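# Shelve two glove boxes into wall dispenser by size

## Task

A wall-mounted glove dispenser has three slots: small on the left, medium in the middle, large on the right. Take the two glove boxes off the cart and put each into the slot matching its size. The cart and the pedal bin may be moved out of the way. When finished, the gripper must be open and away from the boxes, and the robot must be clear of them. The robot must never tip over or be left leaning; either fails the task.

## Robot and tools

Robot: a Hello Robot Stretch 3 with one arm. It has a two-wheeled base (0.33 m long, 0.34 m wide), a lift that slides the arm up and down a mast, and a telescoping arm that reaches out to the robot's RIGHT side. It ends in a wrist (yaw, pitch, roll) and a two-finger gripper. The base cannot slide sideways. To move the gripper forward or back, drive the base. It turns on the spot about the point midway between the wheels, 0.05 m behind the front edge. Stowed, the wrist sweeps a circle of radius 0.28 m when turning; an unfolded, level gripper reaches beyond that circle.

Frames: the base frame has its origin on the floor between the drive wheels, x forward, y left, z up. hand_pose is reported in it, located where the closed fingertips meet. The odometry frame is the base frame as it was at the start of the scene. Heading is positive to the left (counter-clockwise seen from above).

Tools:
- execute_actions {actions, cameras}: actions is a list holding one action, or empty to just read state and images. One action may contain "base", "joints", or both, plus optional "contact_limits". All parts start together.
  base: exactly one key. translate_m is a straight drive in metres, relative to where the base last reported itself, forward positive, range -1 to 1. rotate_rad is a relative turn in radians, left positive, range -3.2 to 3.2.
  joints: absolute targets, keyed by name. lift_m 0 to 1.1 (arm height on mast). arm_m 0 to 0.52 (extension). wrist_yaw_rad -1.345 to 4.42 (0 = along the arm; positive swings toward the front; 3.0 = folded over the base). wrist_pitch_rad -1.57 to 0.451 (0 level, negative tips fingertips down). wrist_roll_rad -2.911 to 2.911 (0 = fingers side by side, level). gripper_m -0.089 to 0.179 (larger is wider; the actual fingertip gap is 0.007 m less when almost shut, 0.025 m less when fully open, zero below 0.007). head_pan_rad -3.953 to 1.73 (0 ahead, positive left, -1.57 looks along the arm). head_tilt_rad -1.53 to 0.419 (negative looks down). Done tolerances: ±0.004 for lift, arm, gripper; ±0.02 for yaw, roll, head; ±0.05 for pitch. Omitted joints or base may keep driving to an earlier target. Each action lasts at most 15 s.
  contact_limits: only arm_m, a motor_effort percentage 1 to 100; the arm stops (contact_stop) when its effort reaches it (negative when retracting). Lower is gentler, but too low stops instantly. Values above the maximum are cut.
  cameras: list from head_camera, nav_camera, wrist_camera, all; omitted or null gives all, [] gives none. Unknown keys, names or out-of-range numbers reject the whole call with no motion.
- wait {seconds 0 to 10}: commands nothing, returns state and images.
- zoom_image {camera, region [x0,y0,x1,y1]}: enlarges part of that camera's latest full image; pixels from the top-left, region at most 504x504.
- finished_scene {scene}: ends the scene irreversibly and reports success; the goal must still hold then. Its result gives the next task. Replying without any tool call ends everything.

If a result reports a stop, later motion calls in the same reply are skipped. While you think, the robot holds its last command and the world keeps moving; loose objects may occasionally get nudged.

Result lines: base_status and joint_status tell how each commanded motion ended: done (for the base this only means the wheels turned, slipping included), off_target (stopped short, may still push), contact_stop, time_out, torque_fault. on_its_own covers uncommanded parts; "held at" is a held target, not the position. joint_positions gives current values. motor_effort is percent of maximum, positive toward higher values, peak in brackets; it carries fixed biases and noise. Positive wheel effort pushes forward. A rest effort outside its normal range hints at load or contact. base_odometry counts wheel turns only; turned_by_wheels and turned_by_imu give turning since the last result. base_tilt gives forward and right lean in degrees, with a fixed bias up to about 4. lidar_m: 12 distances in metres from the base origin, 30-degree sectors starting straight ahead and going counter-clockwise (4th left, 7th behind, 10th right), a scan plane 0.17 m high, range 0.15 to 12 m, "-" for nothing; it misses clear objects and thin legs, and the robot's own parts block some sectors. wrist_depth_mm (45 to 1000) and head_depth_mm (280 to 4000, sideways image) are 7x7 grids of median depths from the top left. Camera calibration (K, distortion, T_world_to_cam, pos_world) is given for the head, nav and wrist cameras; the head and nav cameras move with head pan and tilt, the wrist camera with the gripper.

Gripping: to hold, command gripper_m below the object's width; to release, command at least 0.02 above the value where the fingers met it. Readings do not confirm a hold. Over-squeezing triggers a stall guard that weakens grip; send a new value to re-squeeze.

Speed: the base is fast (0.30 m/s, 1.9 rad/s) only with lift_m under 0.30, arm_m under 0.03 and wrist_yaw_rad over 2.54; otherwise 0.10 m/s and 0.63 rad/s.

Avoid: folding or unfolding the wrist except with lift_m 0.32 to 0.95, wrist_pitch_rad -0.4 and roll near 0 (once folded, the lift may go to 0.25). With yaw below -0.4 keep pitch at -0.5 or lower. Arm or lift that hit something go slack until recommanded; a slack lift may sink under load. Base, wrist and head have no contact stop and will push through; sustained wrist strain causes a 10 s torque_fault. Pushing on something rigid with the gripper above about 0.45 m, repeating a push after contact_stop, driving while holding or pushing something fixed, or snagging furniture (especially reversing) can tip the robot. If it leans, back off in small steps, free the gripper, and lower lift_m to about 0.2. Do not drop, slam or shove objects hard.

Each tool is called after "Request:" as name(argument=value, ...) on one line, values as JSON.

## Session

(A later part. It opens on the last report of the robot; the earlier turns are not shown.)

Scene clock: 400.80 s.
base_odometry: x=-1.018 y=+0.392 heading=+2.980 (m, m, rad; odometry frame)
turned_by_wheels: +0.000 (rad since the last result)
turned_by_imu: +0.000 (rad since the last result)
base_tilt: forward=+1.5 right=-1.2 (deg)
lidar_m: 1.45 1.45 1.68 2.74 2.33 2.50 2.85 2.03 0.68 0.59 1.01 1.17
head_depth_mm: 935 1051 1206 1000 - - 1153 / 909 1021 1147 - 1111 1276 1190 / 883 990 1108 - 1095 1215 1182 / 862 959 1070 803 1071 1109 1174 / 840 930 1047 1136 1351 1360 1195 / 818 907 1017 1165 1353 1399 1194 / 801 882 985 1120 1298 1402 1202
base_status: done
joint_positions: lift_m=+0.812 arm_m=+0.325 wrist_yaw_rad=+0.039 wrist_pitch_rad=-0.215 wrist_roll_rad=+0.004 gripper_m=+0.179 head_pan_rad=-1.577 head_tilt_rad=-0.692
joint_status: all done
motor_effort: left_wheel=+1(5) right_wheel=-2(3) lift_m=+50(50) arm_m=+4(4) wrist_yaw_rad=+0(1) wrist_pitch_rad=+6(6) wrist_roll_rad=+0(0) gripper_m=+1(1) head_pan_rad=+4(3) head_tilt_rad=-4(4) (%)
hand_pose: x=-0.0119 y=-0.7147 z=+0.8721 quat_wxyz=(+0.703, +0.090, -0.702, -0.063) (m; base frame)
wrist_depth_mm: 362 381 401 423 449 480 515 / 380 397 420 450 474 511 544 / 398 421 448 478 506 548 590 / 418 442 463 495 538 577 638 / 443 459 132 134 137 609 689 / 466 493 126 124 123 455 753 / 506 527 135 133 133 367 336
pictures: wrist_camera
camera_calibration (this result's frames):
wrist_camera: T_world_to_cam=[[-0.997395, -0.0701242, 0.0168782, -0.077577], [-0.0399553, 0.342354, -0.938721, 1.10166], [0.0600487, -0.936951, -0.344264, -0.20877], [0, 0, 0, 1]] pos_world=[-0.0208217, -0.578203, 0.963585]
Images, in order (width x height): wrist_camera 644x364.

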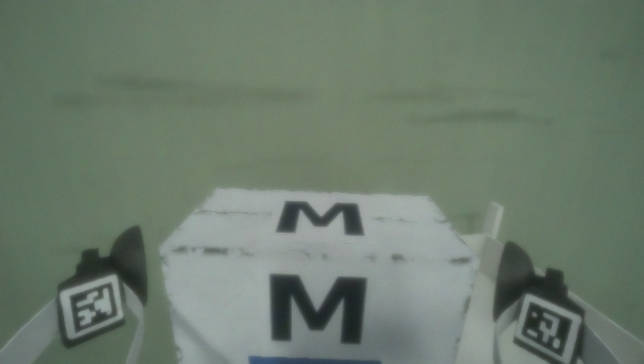

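Request:
execute_actions(actions=[{"joints": {"gripper_m": 0.085}}], cameras=["wrist_camera"])

Request:
execute_actions(actions=[{"joints": {"lift_m": 0.93, "wrist_pitch_rad": -0.14}}], cameras=["wrist_camera", "head_camera"])

Scene clock: 415.00 s.
base_odometry: x=-1.018 y=+0.392 heading=+2.980 (m, m, rad; odometry frame)
turned_by_wheels: +0.000 (rad since the last result)
turned_by_imu: +0.000 (rad since the last result)
base_tilt: forward=+1.5 right=-1.2 (deg)
lidar_m: 1.45 1.45 1.68 2.74 2.33 2.50 2.84 2.03 0.68 0.59 1.01 1.17
head_depth_mm: 935 1053 1206 1000 - - 1151 / 910 1022 1151 - 1117 1277 1185 / 885 989 1112 - 1100 1218 1185 / 860 960 1072 803 1071 1106 1172 / 836 930 1046 1119 1347 1367 1189 / 818 907 1018 1163 1343 1398 1195 / 800 887 991 1121 1298 1405 1194
base_status: not commanded
joint_positions: lift_m=+0.812 arm_m=+0.325 wrist_yaw_rad=+0.040 wrist_pitch_rad=-0.215 wrist_roll_rad=+0.004 gripper_m=+0.086 head_pan_rad=-1.577 head_tilt_rad=-0.692
joint_status: all done
motor_effort: left_wheel=+2(1) right_wheel=-2(2) lift_m=+50(50) arm_m=+5(4) wrist_yaw_rad=+0(0) wrist_pitch_rad=+6(5) wrist_roll_rad=+0(0) gripper_m=-18(100) head_pan_rad=+4(3) head_tilt_rad=-4(5) (%)
hand_pose: x=-0.0117 y=-0.7147 z=+0.8721 quat_wxyz=(+0.703, +0.090, -0.702, -0.062) (m; base frame)
wrist_depth_mm: 362 381 401 423 448 474 520 / 379 399 419 450 472 509 553 / 398 420 448 476 513 547 588 / 416 438 460 487 544 581 637 / 440 461 131 134 137 615 682 / 467 479 127 125 125 418 738 / 493 533 136 134 134 366 349
pictures: wrist_camera
camera_calibration (this result's frames):
wrist_camera: T_world_to_cam=[[-0.997357, -0.0706763, 0.0168765, -0.0778339], [-0.0401432, 0.342332, -0.938721, 1.10164], [0.060568, -0.936917, -0.344264, -0.208743], [0, 0, 0, 1]] pos_world=[-0.0207617, -0.578202, 0.963584]
Images, in order (width x height): wrist_camera 644x364.

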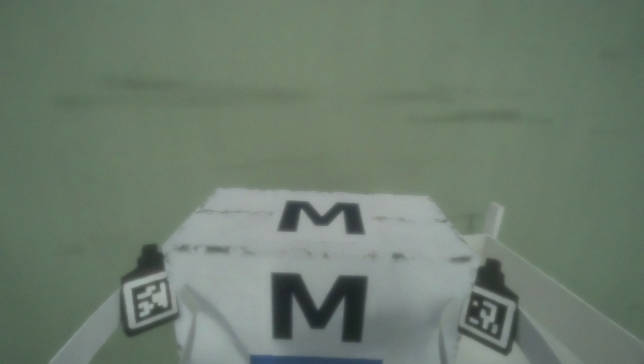

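Scene clock: 416.90 s.
base_odometry: x=-1.018 y=+0.392 heading=+2.980 (m, m, rad; odometry frame)
turned_by_wheels: +0.000 (rad since the last result)
turned_by_imu: +0.000 (rad since the last result)
base_tilt: forward=+1.4 right=-1.2 (deg)
lidar_m: 1.45 1.44 1.68 2.75 2.33 2.49 2.84 2.02 0.68 0.59 1.01 1.17
head_depth_mm: 939 1057 - - 1096 1337 1181 / 907 1002 - 1041 1099 1277 1186 / 885 978 - 966 1065 1223 1184 / 863 954 709 781 1067 1107 1168 / 839 934 1043 1123 1355 1361 1192 / 816 905 1019 1160 1354 1400 1196 / 797 880 988 1124 1303 1412 1195
base_status: not commanded
joint_positions: lift_m=+0.930 arm_m=+0.325 wrist_yaw_rad=+0.040 wrist_pitch_rad=-0.204 wrist_roll_rad=+0.004 gripper_m=+0.086 head_pan_rad=-1.577 head_tilt_rad=-0.692
joint_status: wrist_pitch_rad off_target (ended at -0.204, target -0.140); the others done
motor_effort: left_wheel=+1(2) right_wheel=-2(2) lift_m=+54(59) arm_m=+4(4) wrist_yaw_rad=+0(1) wrist_pitch_rad=+23(25) wrist_roll_rad=+0(0) gripper_m=-18(19) head_pan_rad=+3(2) head_tilt_rad=-5(5) (%)
hand_pose: x=-0.0117 y=-0.7156 z=+0.9927 quat_wxyz=(+0.704, +0.086, -0.703, -0.058) (m; base frame)
wrist_depth_mm: 361 381 402 426 448 476 510 / 376 398 422 447 476 512 552 / 400 419 446 469 504 538 586 / 419 447 469 495 538 583 629 / 443 457 133 136 140 633 690 / 465 480 127 126 125 677 745 / 491 526 135 134 133 495 811
pictures: head_camera (sideways: a quarter turn clockwise sets it upright), wrist_camera
camera_calibration (this result's frames):
head_camera: T_world_to_cam=[[0.0152004, 0.61125, -0.791292, 1.05181], [0.999882, -0.0110142, 0.0106992, -0.0185663], [-0.0021756, -0.791361, -0.611345, 0.749688], [0, 0, 0, 1]] pos_world=[0.00420724, -0.0498504, 1.29081]
wrist_camera: T_world_to_cam=[[-0.99736, -0.0705413, 0.017213, -0.0801209], [-0.0397538, 0.332108, -0.942403, 1.21144], [0.0607618, -0.9406, -0.334035, -0.180839], [0, 0, 0, 1]] pos_world=[-0.0207622, -0.578076, 1.08263]
Images, in order (width x height): head_camera 896x504, wrist_camera 644x364.

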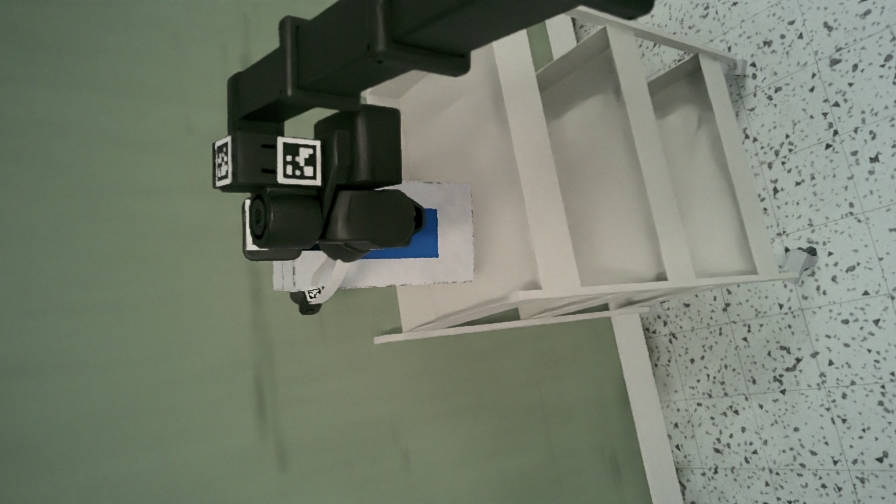

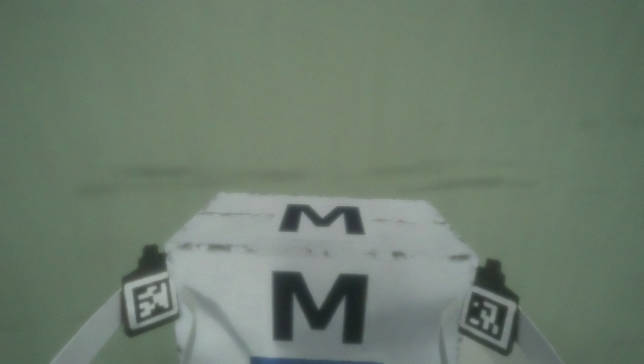

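Request:
execute_actions(actions=[{"joints": {"lift_m": 1.0, "wrist_pitch_rad": -0.06, "arm_m": 0.27}}], cameras=["head_camera"])

Request:
execute_actions(actions=[{"base": {"rotate_rad": 1.142}, "joints": {"arm_m": 0.005, "wrist_yaw_rad": -0.04, "head_pan_rad": -0.3, "head_tilt_rad": -0.5}}], cameras=["head_camera", "wrist_camera"])

Scene clock: 450.53 s.
base_odometry: x=-1.018 y=+0.392 heading=+2.980 (m, m, rad; odometry frame)
turned_by_wheels: +0.000 (rad since the last result)
turned_by_imu: +0.000 (rad since the last result)
base_tilt: forward=+1.5 right=-1.2 (deg)
lidar_m: 1.45 1.44 1.68 2.75 2.33 2.50 2.85 2.02 0.68 0.59 1.01 1.17
head_depth_mm: 936 - 1222 999 1091 1351 1190 / 906 - 1120 1038 1100 1281 1183 / 879 - - 964 1071 1222 1182 / 859 918 640 935 1067 1106 1168 / 839 918 1053 1113 1349 1361 1180 / 820 908 1017 1165 1349 1389 1188 / 798 880 988 1119 1291 1399 1197
base_status: not commanded
joint_positions: lift_m=+1.000 arm_m=+0.270 wrist_yaw_rad=+0.040 wrist_pitch_rad=-0.126 wrist_roll_rad=+0.004 gripper_m=+0.086 head_pan_rad=-1.577 head_tilt_rad=-0.692
joint_status: wrist_pitch_rad off_target (ended at -0.126, target -0.060); the others done
motor_effort: left_wheel=+2(2) right_wheel=-2(2) lift_m=+54(57) arm_m=-3(4) wrist_yaw_rad=+0(0) wrist_pitch_rad=+24(27) wrist_roll_rad=+0(0) gripper_m=-18(18) head_pan_rad=+3(4) head_tilt_rad=-5(4) (%)
hand_pose: x=-0.0115 y=-0.6662 z=+1.0821 quat_wxyz=(+0.705, +0.059, -0.706, -0.031) (m; base frame)
wrist_depth_mm: 410 431 452 475 513 545 587 / 425 448 472 504 529 579 624 / 441 460 492 525 555 600 659 / 453 485 504 543 585 633 685 / 474 496 133 136 140 676 736 / 494 515 127 126 126 710 784 / 518 556 134 133 133 748 833
pictures: head_camera (sideways: a quarter turn clockwise sets it upright)
camera_calibration (this result's frames):
head_camera: T_world_to_cam=[[0.0152004, 0.61125, -0.791292, 1.05181], [0.999882, -0.0110142, 0.0106992, -0.0185663], [-0.0021756, -0.791361, -0.611345, 0.749688], [0, 0, 0, 1]] pos_world=[0.00420724, -0.0498504, 1.29081]
Images, in order (width x height): head_camera 896x504.

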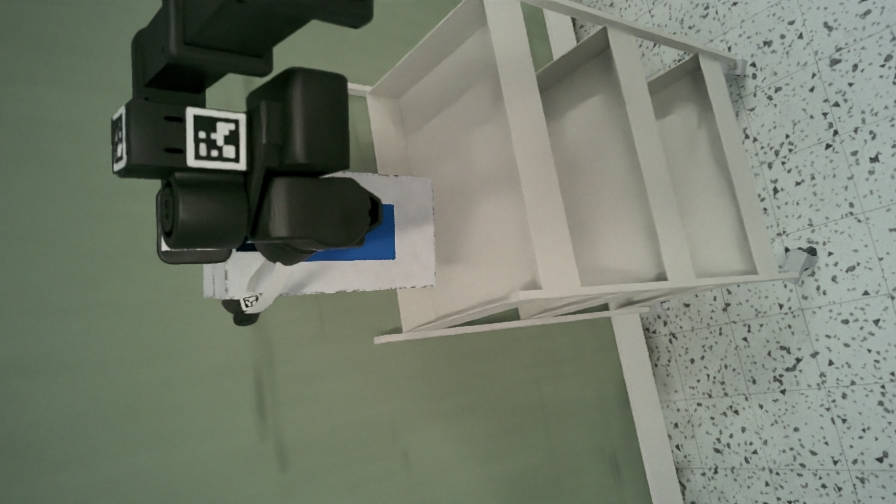

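Scene clock: 453.70 s.
base_odometry: x=-1.018 y=+0.392 heading=-2.161 (m, m, rad; odometry frame)
turned_by_wheels: +1.142 (rad since the last result)
turned_by_imu: +1.130 (rad since the last result)
base_tilt: forward=+1.5 right=-1.2 (deg)
lidar_m: 1.78 2.74 2.20 2.66 2.89 1.73 0.65 0.59 1.02 1.25 1.45 1.46
head_depth_mm: 1214 1286 1386 1507 1648 1601 1311 / 1289 1376 1482 1616 1769 1605 1313 / 1356 1454 1591 1736 1890 1607 1308 / 1449 1572 1707 1893 1985 1607 1320 / 1535 1691 1794 2064 2083 1595 1319 / 1661 1842 2015 2281 2082 1609 1321 / 1789 2004 2215 2516 2101 1612 1316
base_status: done
joint_positions: lift_m=+1.000 arm_m=+0.005 wrist_yaw_rad=-0.039 wrist_pitch_rad=-0.126 wrist_roll_rad=+0.004 gripper_m=+0.086 head_pan_rad=-0.307 head_tilt_rad=-0.507
joint_status: all done
motor_effort: left_wheel=-1(5) right_wheel=+1(9) lift_m=+54(54) arm_m=-3(4) wrist_yaw_rad=-2(4) wrist_pitch_rad=+24(24) wrist_roll_rad=+0(0) gripper_m=-18(19) head_pan_rad=+4(48) head_tilt_rad=+5(24) (%)
hand_pose: x=-0.0312 y=-0.4012 z=+1.0821 quat_wxyz=(+0.704, +0.031, -0.707, -0.059) (m; base frame)
wrist_depth_mm: 899 - - - 882 712 592 / 916 - - - 910 729 608 / 947 - - - 929 737 616 / 961 - - - 905 768 629 / - - 133 136 140 752 639 / - - 127 126 126 741 653 / - - 134 134 133 828 664
pictures: head_camera (sideways: a quarter turn clockwise sets it upright), wrist_camera
camera_calibration (this result's frames):
head_camera: T_world_to_cam=[[-0.431329, 0.148737, -0.88985, 1.18305], [0.304861, 0.952328, 0.0114077, -0.0152518], [0.849126, -0.26636, -0.456111, 0.542525], [0, 0, 0, 1]] pos_world=[0.0542606, -0.0169314, 1.30036]
wrist_camera: T_world_to_cam=[[-0.999763, 0.00955378, 0.0195587, -0.0494773], [-0.0164072, 0.259729, -0.965542, 1.18725], [-0.0143045, -0.965634, -0.259511, 0.0528949], [0, 0, 0, 1]] pos_world=[-0.0292295, -0.256814, 1.16104]
Images, in order (width x height): head_camera 896x504, wrist_camera 644x364.

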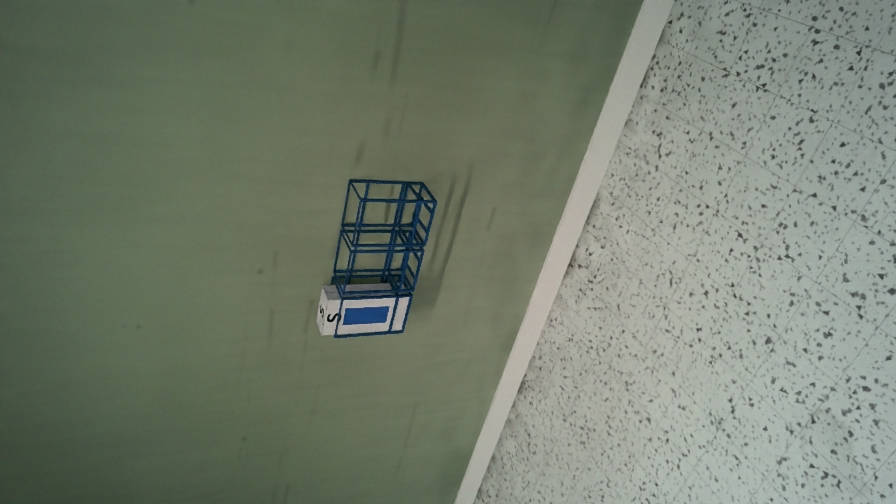

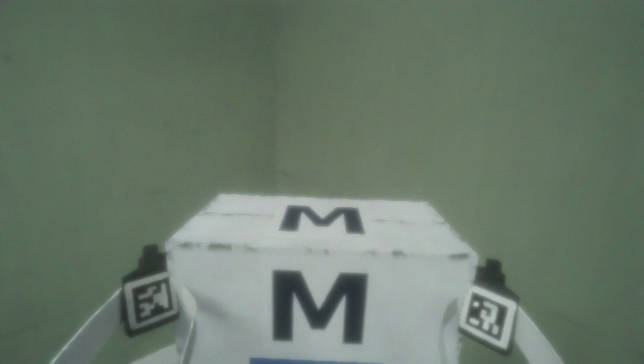

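Request:
execute_actions(actions=[{"base": {"translate_m": 1.0}}], cameras=[])

Request:
execute_actions(actions=[{"base": {"translate_m": 0.253}}], cameras=[])

Request:
execute_actions(actions=[{"base": {"rotate_rad": 0.722}, "joints": {"head_pan_rad": -1.57, "head_tilt_rad": -0.8}}], cameras=["head_camera", "wrist_camera"])

Scene clock: 479.90 s.
base_odometry: x=-1.574 y=-0.439 heading=-2.161 (m, m, rad; odometry frame)
turned_by_wheels: +0.000 (rad since the last result)
turned_by_imu: +0.002 (rad since the last result)
base_tilt: forward=+1.5 right=-1.2 (deg)
lidar_m: 1.01 1.97 1.82 1.74 3.45 3.03 1.53 1.78 1.39 0.90 0.82 0.82
head_depth_mm: 667 714 768 831 899 983 1102 / 706 756 816 882 920 1081 1198 / 747 806 878 941 918 1182 1268 / 799 863 940 1040 1160 1310 1315 / 851 927 1024 1141 1283 1464 1319 / 912 1009 1111 1253 1440 1570 1317 / 989 1092 1226 1395 1634 1605 1326
base_status: done
joint_positions: lift_m=+1.000 arm_m=+0.005 wrist_yaw_rad=-0.039 wrist_pitch_rad=-0.126 wrist_roll_rad=+0.004 gripper_m=+0.086 head_pan_rad=-0.307 head_tilt_rad=-0.507
joint_status: not commanded
motor_effort: left_wheel=-2(3) right_wheel=+1(5) lift_m=+54(54) arm_m=-2(3) wrist_yaw_rad=-1(1) wrist_pitch_rad=+24(24) wrist_roll_rad=+0(0) gripper_m=-18(17) head_pan_rad=+4(4) head_tilt_rad=+4(4) (%)
hand_pose: x=-0.0313 y=-0.4012 z=+1.0821 quat_wxyz=(+0.704, +0.031, -0.707, -0.059) (m; base frame)
wrist_depth_mm: 450 520 617 773 - - - / 471 532 649 795 - - - / 481 554 668 857 - - - / 489 572 671 870 - - - / 505 583 133 136 140 - - / 520 572 127 127 126 - - / 531 634 134 133 133 - -
pictures: none
No camera images: the call's "cameras" was empty. Leave "cameras" out to get every camera's image.

Scene clock: 483.60 s.
base_odometry: x=-1.715 y=-0.649 heading=-2.161 (m, m, rad; odometry frame)
turned_by_wheels: +0.000 (rad since the last result)
turned_by_imu: +0.001 (rad since the last result)
base_tilt: forward=+1.5 right=-1.2 (deg)
lidar_m: 0.81 1.63 1.79 1.71 2.93 3.35 1.78 1.98 1.13 0.72 0.66 0.66
head_depth_mm: 528 565 609 657 695 657 867 / 559 600 650 707 754 718 958 / 595 641 693 763 842 935 1068 / 631 683 749 826 925 1043 1184 / 678 736 808 900 1018 1169 1269 / 726 798 887 999 1135 1329 1318 / 785 870 973 1107 1289 1487 1323
base_status: done
joint_positions: lift_m=+1.000 arm_m=+0.005 wrist_yaw_rad=-0.039 wrist_pitch_rad=-0.126 wrist_roll_rad=+0.004 gripper_m=+0.086 head_pan_rad=-0.307 head_tilt_rad=-0.507
joint_status: not commanded
motor_effort: left_wheel=-1(2) right_wheel=+1(6) lift_m=+54(54) arm_m=-2(2) wrist_yaw_rad=-1(0) wrist_pitch_rad=+24(24) wrist_roll_rad=+0(0) gripper_m=-19(18) head_pan_rad=+3(4) head_tilt_rad=+4(5) (%)
hand_pose: x=-0.0314 y=-0.4012 z=+1.0821 quat_wxyz=(+0.704, +0.031, -0.707, -0.059) (m; base frame)
wrist_depth_mm: 346 393 466 581 756 - - / 352 404 485 600 792 - - / 360 420 505 639 824 - - / 369 430 511 645 883 - - / 380 437 133 136 140 - - / 392 430 127 126 126 - - / 396 471 134 133 133 - -
pictures: none
No camera images: the call's "cameras" was empty. Leave "cameras" out to get every camera's image.

Scene clock: 485.70 s.
base_odometry: x=-1.715 y=-0.649 heading=-1.439 (m, m, rad; odometry frame)
turned_by_wheels: +0.722 (rad since the last result)
turned_by_imu: +0.714 (rad since the last result)
base_tilt: forward=+1.4 right=-1.3 (deg)
lidar_m: 1.77 1.71 1.76 3.60 2.70 1.79 1.98 0.90 0.68 0.66 0.69 0.98
head_depth_mm: 529 598 - - - - 1116 / 531 591 - - - - 1141 / 534 595 - - - - 1142 / 537 598 374 449 1029 1248 1138 / 540 613 711 726 1040 1268 1146 / 541 617 714 763 1050 1269 1148 / 545 618 717 857 1061 1274 1149
base_status: done
joint_positions: lift_m=+1.000 arm_m=+0.005 wrist_yaw_rad=-0.040 wrist_pitch_rad=-0.126 wrist_roll_rad=+0.004 gripper_m=+0.086 head_pan_rad=-1.563 head_tilt_rad=-0.790
joint_status: all done
motor_effort: left_wheel=-1(5) right_wheel=+2(4) lift_m=+54(54) arm_m=-2(3) wrist_yaw_rad=+0(0) wrist_pitch_rad=+23(24) wrist_roll_rad=+0(0) gripper_m=-19(18) head_pan_rad=-4(49) head_tilt_rad=-6(29) (%)
hand_pose: x=-0.0315 y=-0.4012 z=+1.0821 quat_wxyz=(+0.704, +0.031, -0.707, -0.059) (m; base frame)
wrist_depth_mm: 370 371 370 369 368 370 368 / 387 386 385 385 386 382 386 / 402 402 402 402 401 400 398 / 420 424 416 414 412 421 418 / 441 435 133 136 140 438 435 / 457 455 127 126 126 454 458 / 488 485 134 133 132 489 480
pictures: head_camera (sideways: a quarter turn clockwise sets it upright), wrist_camera
camera_calibration (this result's frames):
head_camera: T_world_to_cam=[[0.00602712, 0.686377, -0.727221, 0.968357], [0.999946, 0.00199312, 0.0101686, -0.0178747], [0.00842894, -0.727243, -0.686328, 0.847159], [0, 0, 0, 1]] pos_world=[0.00489667, -0.0485315, 1.28582]
wrist_camera: T_world_to_cam=[[-0.999755, 0.0103904, 0.0195587, -0.0493515], [-0.0161899, 0.259742, -0.965542, 1.18726], [-0.0151126, -0.965622, -0.25951, 0.0528797], [0, 0, 0, 1]] pos_world=[-0.0293187, -0.256807, 1.16104]
Images, in order (width x height): head_camera 896x504, wrist_camera 644x364.

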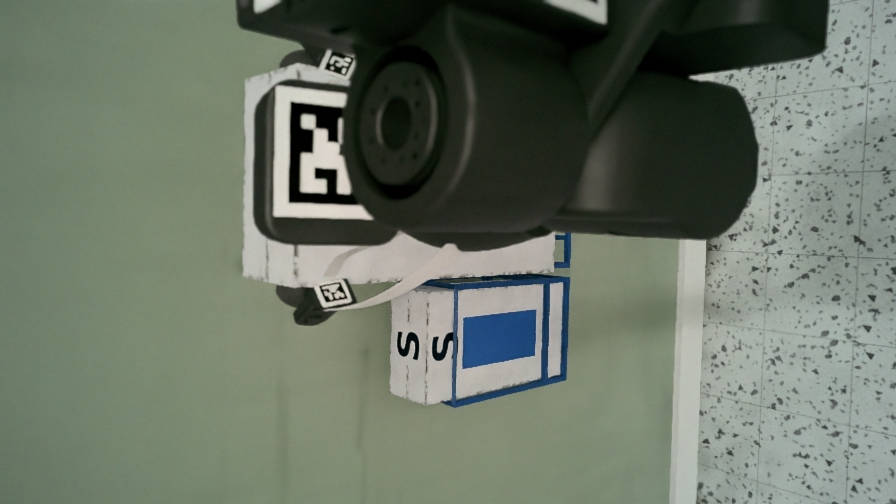

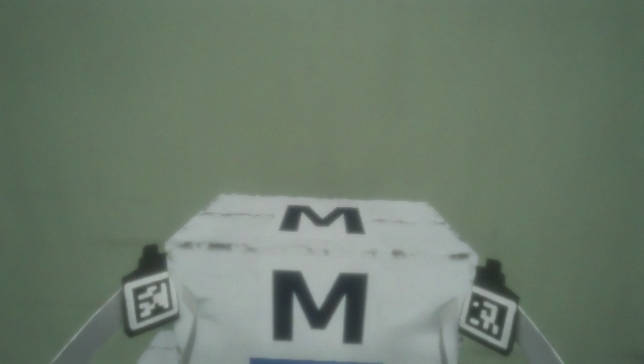

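Request:
execute_actions(actions=[{"joints": {"arm_m": 0.222, "wrist_pitch_rad": -0.085}}], cameras=["head_camera", "wrist_camera"])

Request:
zoom_image(camera="head_camera", region=[330, 100, 550, 320])

Scene clock: 502.17 s.
base_odometry: x=-1.715 y=-0.649 heading=-1.439 (m, m, rad; odometry frame)
turned_by_wheels: +0.000 (rad since the last result)
turned_by_imu: +0.000 (rad since the last result)
base_tilt: forward=+1.5 right=-1.2 (deg)
lidar_m: 1.77 1.71 1.76 3.61 2.70 1.78 1.98 0.90 0.67 0.66 0.69 0.98
head_depth_mm: 511 605 706 813 1001 1239 1143 / 511 - 728 802 1007 1253 1143 / 525 - 635 811 1023 1257 1138 / 535 542 639 832 1026 1252 1143 / 539 612 709 723 1037 1265 1138 / 543 616 712 764 1049 1260 1144 / 545 618 717 855 1055 1274 1153
base_status: not commanded
joint_positions: lift_m=+1.000 arm_m=+0.222 wrist_yaw_rad=-0.040 wrist_pitch_rad=-0.146 wrist_roll_rad=+0.004 gripper_m=+0.086 head_pan_rad=-1.563 head_tilt_rad=-0.790
joint_status: wrist_pitch_rad off_target (ended at -0.146, target -0.085); the others done
motor_effort: left_wheel=-1(1) right_wheel=+2(1) lift_m=+54(54) arm_m=+4(5) wrist_yaw_rad=-1(1) wrist_pitch_rad=+23(23) wrist_roll_rad=+0(0) gripper_m=-18(18) head_pan_rad=-4(4) head_tilt_rad=-5(6) (%)
hand_pose: x=-0.0314 y=-0.6165 z=+1.0771 quat_wxyz=(+0.703, +0.038, -0.707, -0.066) (m; base frame)
wrist_depth_mm: 173 172 173 172 173 172 171 / 181 180 180 181 180 179 179 / 189 189 188 188 188 187 188 / 199 198 195 196 195 196 197 / 209 206 133 136 140 207 205 / 220 218 128 127 126 216 217 / 232 233 134 133 133 233 229
pictures: head_camera (sideways: a quarter turn clockwise sets it upright), wrist_camera
camera_calibration (this result's frames):
head_camera: T_world_to_cam=[[0.00617691, 0.686432, -0.727167, 0.968286], [0.999947, 0.00177347, 0.0101682, -0.0178741], [0.00826936, -0.727191, -0.686385, 0.847234], [0, 0, 0, 1]] pos_world=[0.00488604, -0.04853, 1.28582]
wrist_camera: T_world_to_cam=[[-0.99977, 0.0100274, 0.0189732, -0.046569], [-0.0154262, 0.278821, -0.960219, 1.24445], [-0.0149186, -0.960291, -0.278602, -0.132492], [0, 0, 0, 1]] pos_world=[-0.0293378, -0.473742, 1.15891]
Images, in order (width x height): head_camera 896x504, wrist_camera 644x364.

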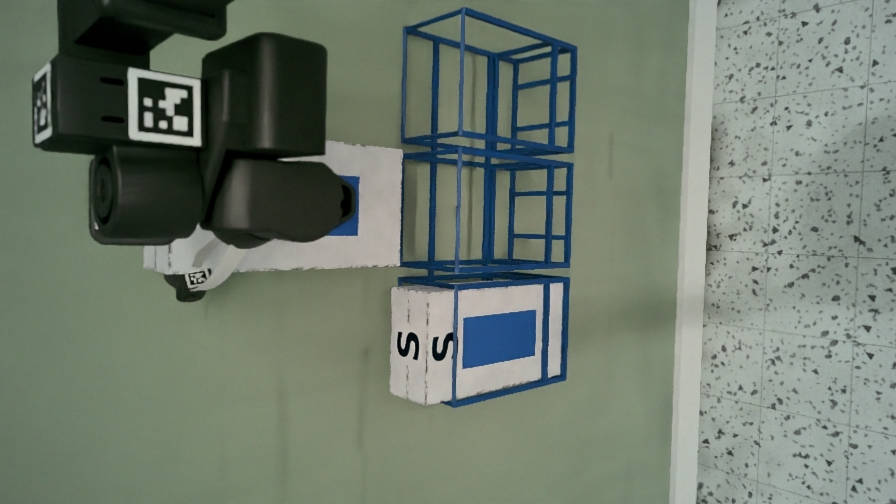

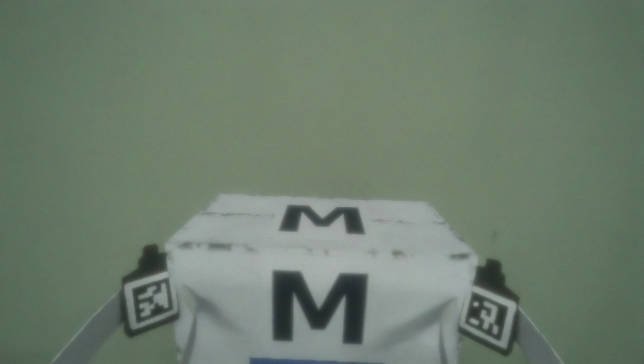

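Region (330, 100, 550, 320) of head_camera's 896x504 image, scaled by 2.291, with more detail than that image has.

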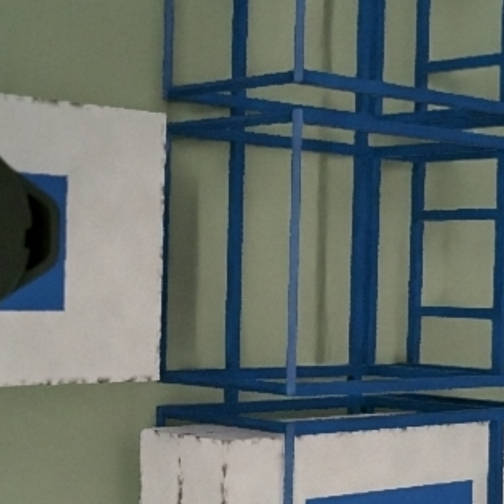

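Request:
execute_actions(actions=[{"joints": {"lift_m": 0.935}}], cameras=["head_camera"])

Request:
zoom_image(camera="head_camera", region=[340, 100, 540, 300])

Scene clock: 520.43 s.
base_odometry: x=-1.715 y=-0.649 heading=-1.439 (m, m, rad; odometry frame)
turned_by_wheels: +0.000 (rad since the last result)
turned_by_imu: +0.000 (rad since the last result)
base_tilt: forward=+1.5 right=-1.3 (deg)
lidar_m: 1.77 1.70 1.76 3.62 2.69 1.79 1.98 0.90 0.68 0.66 0.69 0.98
head_depth_mm: 528 588 - 818 1001 1236 1141 / 531 580 - 825 1011 1256 1143 / 533 585 - 849 1016 1256 1144 / 536 590 641 836 1028 1261 1146 / 540 612 711 722 1041 1263 1148 / 541 613 712 768 1044 1265 1156 / 544 617 719 854 1062 1274 1155
base_status: not commanded
joint_positions: lift_m=+0.935 arm_m=+0.222 wrist_yaw_rad=-0.040 wrist_pitch_rad=-0.146 wrist_roll_rad=+0.004 gripper_m=+0.086 head_pan_rad=-1.563 head_tilt_rad=-0.790
joint_status: all done
motor_effort: left_wheel=-1(1) right_wheel=+2(2) lift_m=+31(48) arm_m=+5(5) wrist_yaw_rad=-1(1) wrist_pitch_rad=+21(22) wrist_roll_rad=+0(0) gripper_m=-18(17) head_pan_rad=-4(4) head_tilt_rad=-5(5) (%)
hand_pose: x=-0.0314 y=-0.6165 z=+1.0127 quat_wxyz=(+0.703, +0.038, -0.707, -0.066) (m; base frame)
wrist_depth_mm: 173 173 172 173 172 172 172 / 180 181 179 181 180 180 179 / 189 189 189 188 188 188 187 / 199 198 196 196 196 197 196 / 209 206 133 136 140 206 207 / 220 218 127 126 126 215 217 / 231 235 134 133 133 233 230
pictures: head_camera (sideways: a quarter turn clockwise sets it upright)
camera_calibration (this result's frames):
head_camera: T_world_to_cam=[[0.00617675, 0.686433, -0.727167, 0.968286], [0.999947, 0.00177371, 0.0101682, -0.0178741], [0.00826954, -0.727191, -0.686385, 0.847234], [0, 0, 0, 1]] pos_world=[0.00488605, -0.04853, 1.28582]
Images, in order (width x height): head_camera 896x504.

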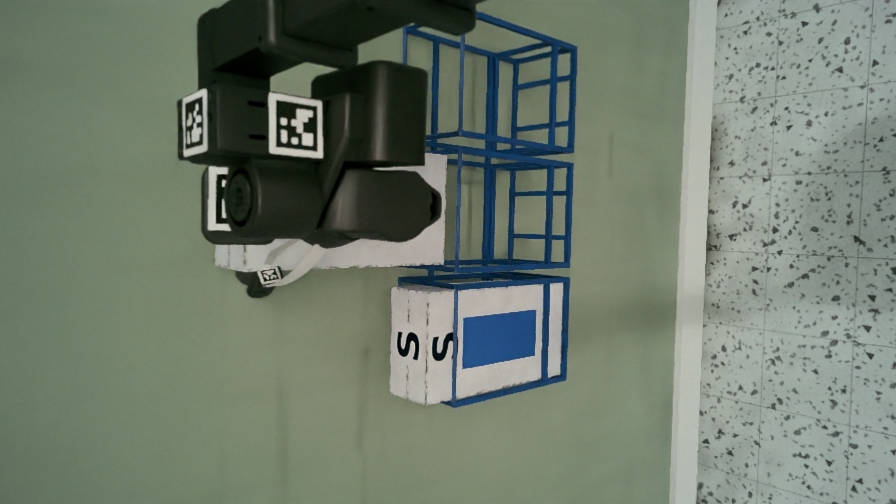

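Region (340, 100, 540, 300) of head_camera's 896x504 image, scaled by 2.520, with more detail than that image has.

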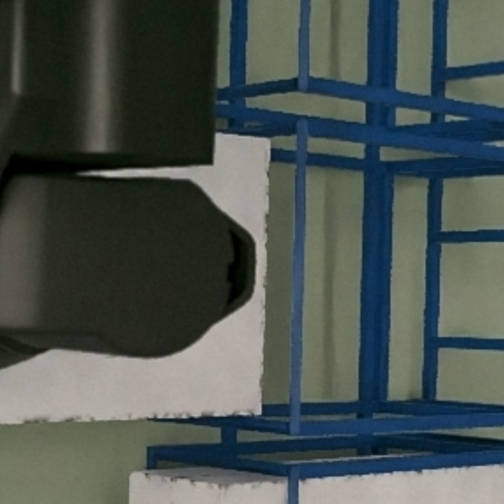

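Request:
execute_actions(actions=[{"joints": {"lift_m": 0.89}}], cameras=["head_camera"])

Scene clock: 526.23 s.
base_odometry: x=-1.715 y=-0.649 heading=-1.439 (m, m, rad; odometry frame)
turned_by_wheels: +0.000 (rad since the last result)
turned_by_imu: +0.000 (rad since the last result)
base_tilt: forward=+1.5 right=-1.2 (deg)
lidar_m: 1.78 1.71 1.76 3.62 2.70 1.79 1.98 0.90 0.67 0.66 0.69 0.97
head_depth_mm: 528 599 655 - 1029 1237 1139 / 532 603 - 869 1008 1252 1142 / 535 604 - - 1019 1248 1148 / 536 610 642 794 1031 1260 1147 / 539 611 708 723 1038 1260 1145 / 542 616 713 764 1045 1270 1146 / 543 620 717 856 1055 1273 1147
base_status: not commanded
joint_positions: lift_m=+0.890 arm_m=+0.222 wrist_yaw_rad=-0.040 wrist_pitch_rad=-0.146 wrist_roll_rad=+0.004 gripper_m=+0.086 head_pan_rad=-1.563 head_tilt_rad=-0.790
joint_status: all done
motor_effort: left_wheel=-1(1) right_wheel=+1(1) lift_m=+31(28) arm_m=+4(4) wrist_yaw_rad=-1(0) wrist_pitch_rad=+22(22) wrist_roll_rad=+0(0) gripper_m=-19(18) head_pan_rad=-5(4) head_tilt_rad=-5(5) (%)
hand_pose: x=-0.0314 y=-0.6165 z=+0.9677 quat_wxyz=(+0.703, +0.038, -0.707, -0.066) (m; base frame)
wrist_depth_mm: 173 173 173 173 172 172 172 / 180 180 180 181 180 180 179 / 189 189 188 188 188 188 187 / 198 198 196 195 196 197 195 / 209 206 133 136 140 207 205 / 220 216 127 126 126 215 218 / 231 234 134 134 133 234 230
pictures: head_camera (sideways: a quarter turn clockwise sets it upright)
camera_calibration (this result's frames):
head_camera: T_world_to_cam=[[0.00617699, 0.686432, -0.727167, 0.968286], [0.999947, 0.00177335, 0.0101682, -0.0178741], [0.00826928, -0.727191, -0.686385, 0.847234], [0, 0, 0, 1]] pos_world=[0.00488603, -0.04853, 1.28582]
Images, in order (width x height): head_camera 896x504.

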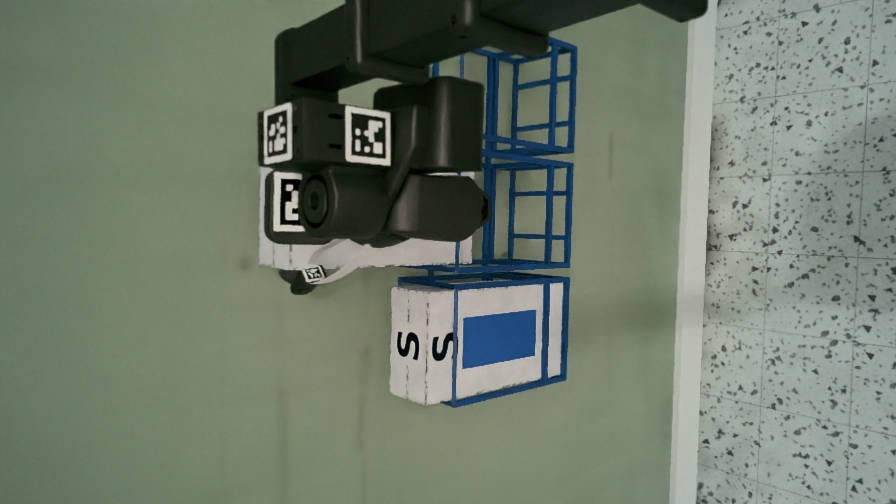

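Request:
execute_actions(actions=[{"joints": {"lift_m": 0.785}}], cameras=["head_camera", "wrist_camera"])

Request:
zoom_image(camera="head_camera", region=[320, 200, 520, 400])

Scene clock: 534.73 s.
base_odometry: x=-1.715 y=-0.649 heading=-1.439 (m, m, rad; odometry frame)
turned_by_wheels: +0.000 (rad since the last result)
turned_by_imu: +0.000 (rad since the last result)
base_tilt: forward=+1.5 right=-1.2 (deg)
lidar_m: 1.78 1.70 1.75 3.60 2.70 1.79 1.98 0.89 0.68 0.66 0.69 0.97
head_depth_mm: 527 598 692 791 - - - / 530 603 695 778 1081 1250 1142 / 534 605 684 - 1092 1246 1137 / 538 608 689 759 1063 1258 1143 / 539 612 710 725 1040 1271 1145 / 543 615 713 763 1047 1263 1145 / 543 618 719 857 1058 1273 1150
base_status: not commanded
joint_positions: lift_m=+0.785 arm_m=+0.222 wrist_yaw_rad=-0.040 wrist_pitch_rad=-0.146 wrist_roll_rad=+0.004 gripper_m=+0.086 head_pan_rad=-1.563 head_tilt_rad=-0.790
joint_status: all done
motor_effort: left_wheel=-1(1) right_wheel=+1(1) lift_m=+31(29) arm_m=+4(4) wrist_yaw_rad=+0(0) wrist_pitch_rad=+22(22) wrist_roll_rad=+0(0) gripper_m=-18(18) head_pan_rad=-4(4) head_tilt_rad=-6(5) (%)
hand_pose: x=-0.0314 y=-0.6165 z=+0.8627 quat_wxyz=(+0.703, +0.038, -0.707, -0.066) (m; base frame)
wrist_depth_mm: 173 172 173 173 171 172 172 / 180 181 180 180 180 180 179 / 190 189 189 189 188 188 187 / 198 198 196 196 196 197 197 / 209 206 133 135 140 206 206 / 174 175 127 126 126 215 217 / 144 155 134 133 132 234 229
pictures: head_camera (sideways: a quarter turn clockwise sets it upright), wrist_camera
camera_calibration (this result's frames):
head_camera: T_world_to_cam=[[0.00617675, 0.686433, -0.727167, 0.968286], [0.999947, 0.00177371, 0.0101682, -0.0178741], [0.00826953, -0.727191, -0.686385, 0.847234], [0, 0, 0, 1]] pos_world=[0.00488605, -0.04853, 1.28582]
wrist_camera: T_world_to_cam=[[-0.99977, 0.010016, 0.0189545, -0.0424901], [-0.015402, 0.279425, -0.960044, 1.03875], [-0.0149121, -0.960115, -0.279206, -0.191572], [0, 0, 0, 1]] pos_world=[-0.0293384, -0.473757, 0.94456]
Images, in order (width x height): head_camera 896x504, wrist_camera 644x364.

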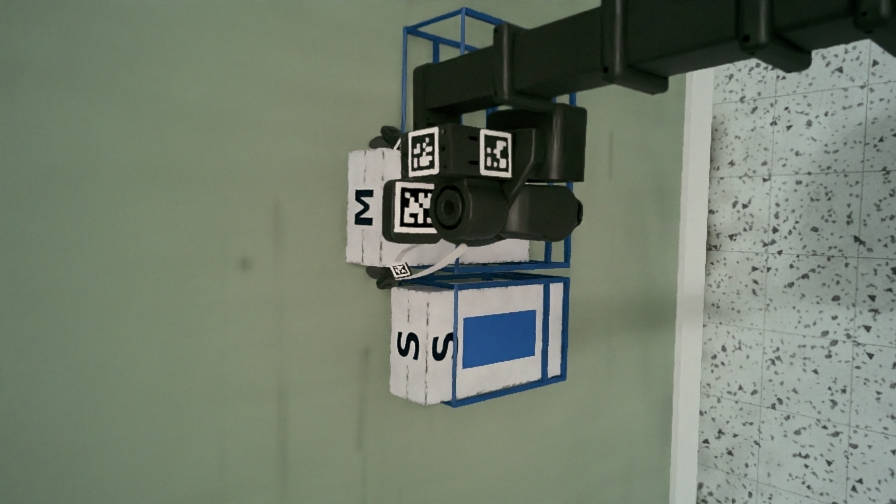

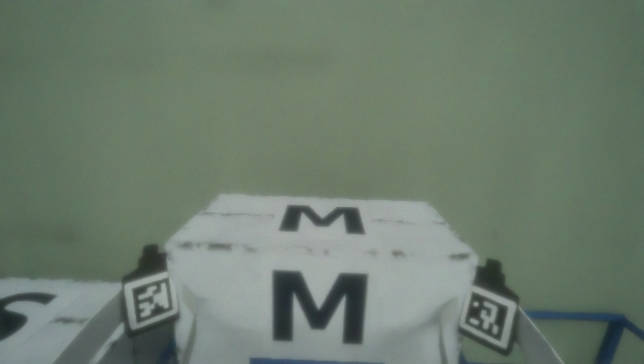

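Region (320, 200, 520, 400) of head_camera's 896x504 image, scaled by 2.520, with more detail than that image has.

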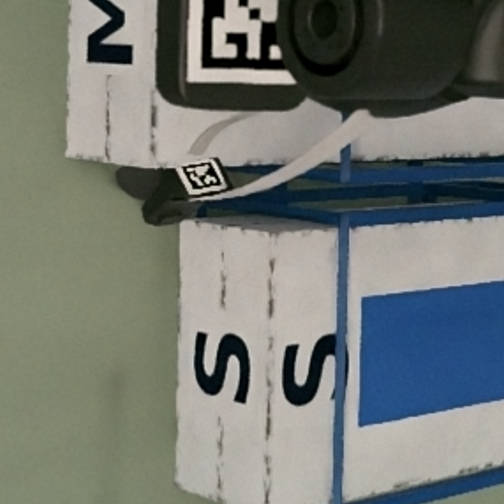

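Request:
execute_actions(actions=[{"joints": {"lift_m": 0.76}}], cameras=["head_camera"])

Request:
zoom_image(camera="head_camera", region=[320, 200, 520, 400])

Scene clock: 547.13 s.
base_odometry: x=-1.715 y=-0.649 heading=-1.439 (m, m, rad; odometry frame)
turned_by_wheels: +0.000 (rad since the last result)
turned_by_imu: +0.000 (rad since the last result)
base_tilt: forward=+1.5 right=-1.2 (deg)
lidar_m: 1.77 1.71 1.76 3.61 2.71 1.79 1.98 0.89 0.68 0.66 0.69 0.97
head_depth_mm: 529 598 691 800 968 - - / 531 602 694 784 - 1249 1139 / 535 604 699 - 1094 1253 1143 / 536 607 704 757 1066 1261 1141 / 538 611 706 725 1038 1263 1150 / 541 616 713 761 1049 1265 1145 / 545 619 720 855 1054 1273 1142
base_status: not commanded
joint_positions: lift_m=+0.760 arm_m=+0.222 wrist_yaw_rad=-0.040 wrist_pitch_rad=-0.147 wrist_roll_rad=+0.004 gripper_m=+0.086 head_pan_rad=-1.563 head_tilt_rad=-0.790
joint_status: all done
motor_effort: left_wheel=-1(1) right_wheel=+1(1) lift_m=+31(37) arm_m=+4(4) wrist_yaw_rad=-1(0) wrist_pitch_rad=+22(22) wrist_roll_rad=+0(0) gripper_m=-18(18) head_pan_rad=-4(4) head_tilt_rad=-5(5) (%)
hand_pose: x=-0.0314 y=-0.6165 z=+0.8377 quat_wxyz=(+0.703, +0.038, -0.707, -0.066) (m; base frame)
wrist_depth_mm: 173 173 172 173 172 172 171 / 181 180 180 180 180 179 179 / 189 189 189 188 189 188 188 / 198 199 196 196 195 196 197 / 204 205 133 136 140 207 207 / 135 135 127 126 126 213 215 / - 144 134 133 133 227 226
pictures: head_camera (sideways: a quarter turn clockwise sets it upright)
camera_calibration (this result's frames):
head_camera: T_world_to_cam=[[0.00617667, 0.686433, -0.727167, 0.968286], [0.999947, 0.00177383, 0.0101682, -0.0178741], [0.00826962, -0.727191, -0.686385, 0.847234], [0, 0, 0, 1]] pos_world=[0.00488606, -0.04853, 1.28582]
Images, in order (width x height): head_camera 896x504.

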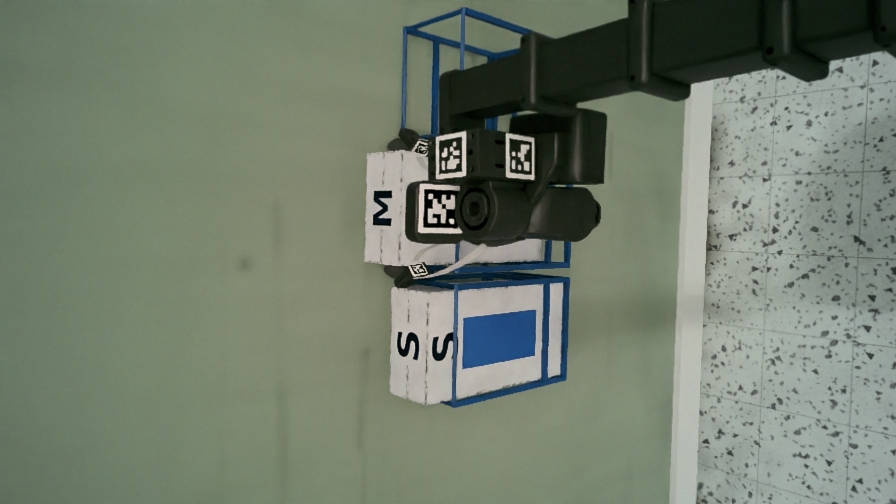

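Region (320, 200, 520, 400) of head_camera's 896x504 image, scaled by 2.520, with more detail than that image has.

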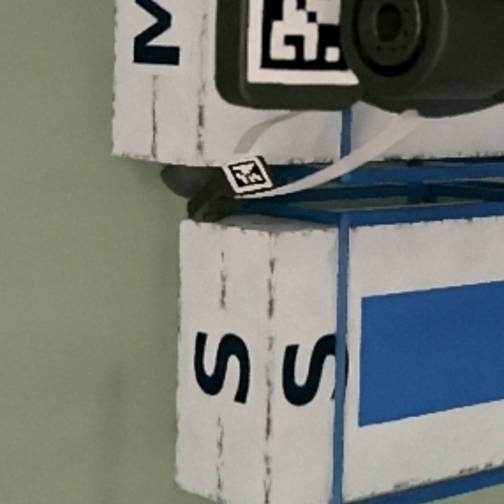

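No contact. Lowering the last bit, then loosening the grip.

Request:
execute_actions(actions=[{"joints": {"lift_m": 0.747}}], cameras=[])

Request:
execute_actions(actions=[{"joints": {"gripper_m": 0.13}}], cameras=["head_camera", "wrist_camera"])

Scene clock: 554.67 s.
base_odometry: x=-1.715 y=-0.649 heading=-1.439 (m, m, rad; odometry frame)
turned_by_wheels: +0.000 (rad since the last result)
turned_by_imu: +0.000 (rad since the last result)
base_tilt: forward=+1.5 right=-1.2 (deg)
lidar_m: 1.78 1.71 1.76 3.60 2.69 1.78 1.98 0.90 0.68 0.66 0.69 0.98
head_depth_mm: 529 599 689 818 966 - - / 530 600 694 785 - 1242 1141 / 534 604 700 705 - 1243 1139 / 537 608 705 751 1065 1251 1148 / 538 612 709 725 1042 1265 1148 / 542 613 712 763 1054 1265 1145 / 544 620 720 858 1063 1278 1146
base_status: not commanded
joint_positions: lift_m=+0.747 arm_m=+0.222 wrist_yaw_rad=-0.040 wrist_pitch_rad=-0.147 wrist_roll_rad=+0.004 gripper_m=+0.086 head_pan_rad=-1.563 head_tilt_rad=-0.790
joint_status: all done
motor_effort: left_wheel=-1(1) right_wheel=+2(1) lift_m=+31(31) arm_m=+4(4) wrist_yaw_rad=+0(1) wrist_pitch_rad=+22(23) wrist_roll_rad=+0(0) gripper_m=-18(19) head_pan_rad=-4(5) head_tilt_rad=-6(5) (%)
hand_pose: x=-0.0314 y=-0.6165 z=+0.8247 quat_wxyz=(+0.703, +0.038, -0.707, -0.066) (m; base frame)
wrist_depth_mm: 173 172 173 173 172 172 172 / 181 180 180 180 180 179 179 / 189 189 189 188 189 187 187 / 199 198 196 196 195 196 196 / 153 164 133 136 140 206 206 / 118 128 128 126 126 216 217 / - 137 134 133 133 228 229
pictures: none
No camera images: the call's "cameras" was empty. Leave "cameras" out to get every camera's image.

Scene clock: 555.60 s.
base_odometry: x=-1.715 y=-0.649 heading=-1.439 (m, m, rad; odometry frame)
turned_by_wheels: +0.000 (rad since the last result)
turned_by_imu: +0.000 (rad since the last result)
base_tilt: forward=+1.5 right=-1.2 (deg)
lidar_m: 1.78 1.70 1.75 3.60 2.70 1.79 1.98 0.90 0.68 0.66 0.69 0.98
head_depth_mm: 527 598 691 813 973 - - / 530 603 696 786 - 1248 1144 / 533 603 698 699 - 1252 1137 / 536 609 703 751 1066 1262 1142 / 538 611 707 723 1042 1265 1145 / 541 614 716 765 1050 1268 1147 / 544 619 718 857 1060 1274 1148
base_status: not commanded
joint_positions: lift_m=+0.747 arm_m=+0.222 wrist_yaw_rad=-0.041 wrist_pitch_rad=-0.147 wrist_roll_rad=+0.004 gripper_m=+0.130 head_pan_rad=-1.563 head_tilt_rad=-0.790
joint_status: all done
motor_effort: left_wheel=-1(1) right_wheel=+2(3) lift_m=+30(31) arm_m=+4(4) wrist_yaw_rad=+1(1) wrist_pitch_rad=+22(22) wrist_roll_rad=+0(0) gripper_m=-3(81) head_pan_rad=-4(4) head_tilt_rad=-5(6) (%)
hand_pose: x=-0.0317 y=-0.6165 z=+0.8247 quat_wxyz=(+0.703, +0.037, -0.707, -0.067) (m; base frame)
wrist_depth_mm: 173 172 173 172 172 172 172 / 180 181 181 180 180 180 180 / 188 189 189 189 188 188 188 / 198 197 198 196 197 197 196 / 153 167 139 144 150 208 206 / 119 128 128 127 127 217 216 / - 134 133 132 131 230 229
pictures: head_camera (sideways: a quarter turn clockwise sets it upright), wrist_camera
camera_calibration (this result's frames):
head_camera: T_world_to_cam=[[0.00617691, 0.686433, -0.727167, 0.968286], [0.999947, 0.00177347, 0.0101682, -0.0178741], [0.00826936, -0.727191, -0.686385, 0.847234], [0, 0, 0, 1]] pos_world=[0.00488604, -0.04853, 1.28582]
wrist_camera: T_world_to_cam=[[-0.999756, 0.0113865, 0.0189494, -0.0412626], [-0.0150125, 0.279532, -0.960019, 1.0023], [-0.0162282, -0.960069, -0.279293, -0.202119], [0, 0, 0, 1]] pos_world=[-0.0294855, -0.473753, 0.906559]
Images, in order (width x height): head_camera 896x504, wrist_camera 644x364.

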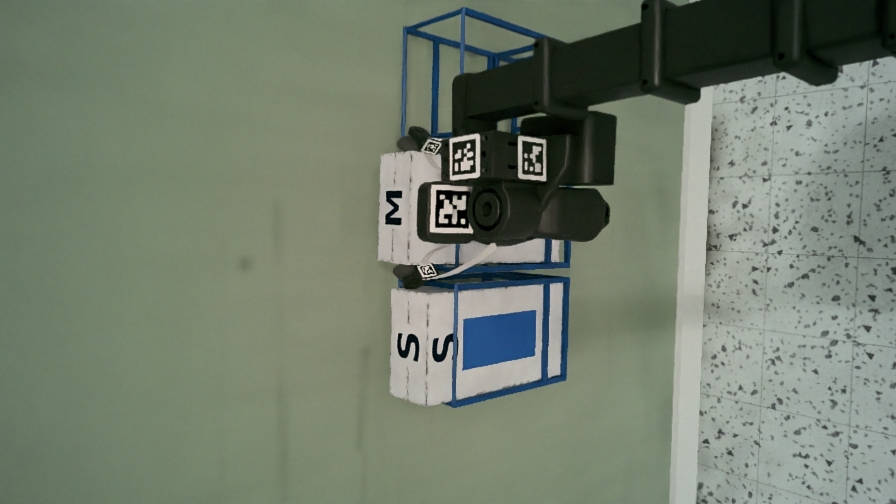

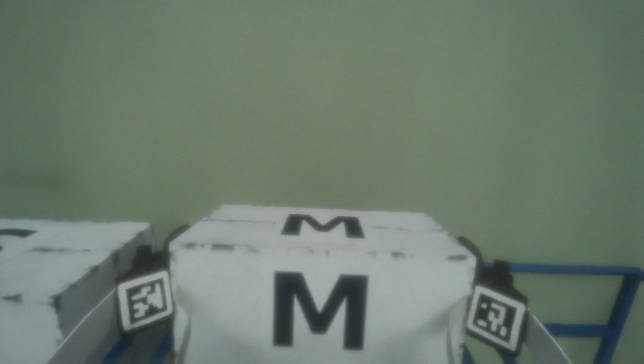

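Request:
execute_actions(actions=[], cameras=["head_camera", "wrist_camera"])

Scene clock: 559.33 s.
base_odometry: x=-1.715 y=-0.649 heading=-1.439 (m, m, rad; odometry frame)
turned_by_wheels: +0.000 (rad since the last result)
turned_by_imu: +0.000 (rad since the last result)
base_tilt: forward=+1.5 right=-1.2 (deg)
lidar_m: 1.78 1.71 1.76 3.62 2.69 1.79 1.98 0.90 0.67 0.66 0.69 0.97
head_depth_mm: 528 598 690 815 967 - - / 531 602 695 782 - 1255 1141 / 534 604 697 701 - 1247 1137 / 537 607 705 753 1070 1261 1141 / 539 611 709 724 1037 1262 1152 / 540 618 712 765 1047 1265 1151 / 543 618 717 853 1056 1272 1148
base_status: not commanded
joint_positions: lift_m=+0.747 arm_m=+0.222 wrist_yaw_rad=-0.041 wrist_pitch_rad=-0.147 wrist_roll_rad=+0.004 gripper_m=+0.130 head_pan_rad=-1.563 head_tilt_rad=-0.790
joint_status: all done
motor_effort: left_wheel=-1(1) right_wheel=+2(3) lift_m=+30(31) arm_m=+4(4) wrist_yaw_rad=+1(1) wrist_pitch_rad=+23(22) wrist_roll_rad=+0(0) gripper_m=-3(81) head_pan_rad=-4(4) head_tilt_rad=-5(6) (%)
hand_pose: x=-0.0318 y=-0.6165 z=+0.8247 quat_wxyz=(+0.703, +0.037, -0.707, -0.067) (m; base frame)
wrist_depth_mm: 173 174 173 173 172 172 171 / 180 180 180 180 180 179 179 / 189 189 189 189 187 188 187 / 199 198 197 198 198 197 197 / 153 167 139 144 150 207 208 / 119 128 128 127 127 215 216 / - 134 132 132 131 230 228
pictures: head_camera (sideways: a quarter turn clockwise sets it upright), wrist_camera
camera_calibration (this result's frames):
head_camera: T_world_to_cam=[[0.00617683, 0.686433, -0.727167, 0.968286], [0.999947, 0.00177359, 0.0101682, -0.0178741], [0.00826945, -0.727191, -0.686385, 0.847234], [0, 0, 0, 1]] pos_world=[0.00488605, -0.04853, 1.28582]
wrist_camera: T_world_to_cam=[[-0.999756, 0.0113869, 0.0189507, -0.0412636], [-0.0150136, 0.279532, -0.960019, 1.0023], [-0.016229, -0.960069, -0.279293, -0.202119], [0, 0, 0, 1]] pos_world=[-0.0294855, -0.473753, 0.906559]
Images, in order (width x height): head_camera 896x504, wrist_camera 644x364.

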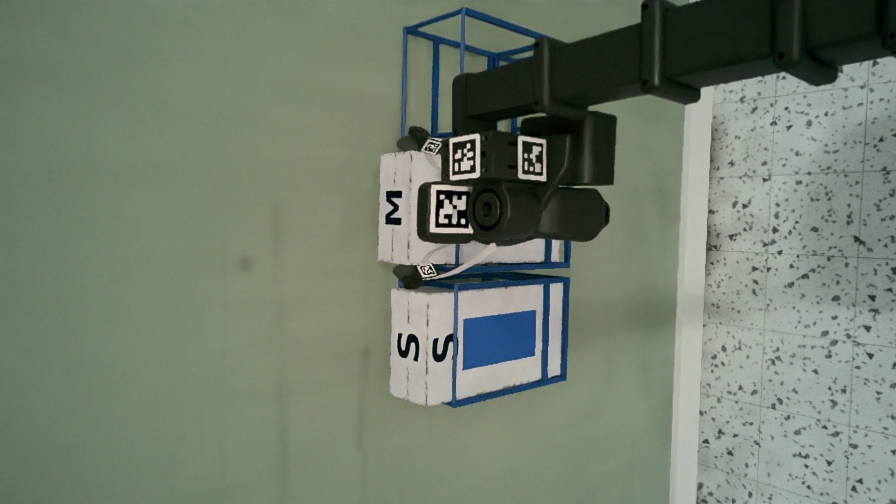

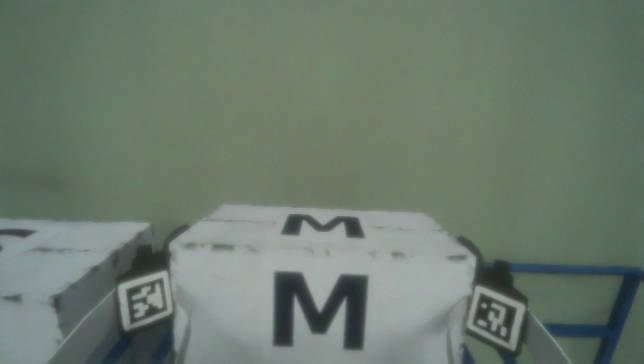

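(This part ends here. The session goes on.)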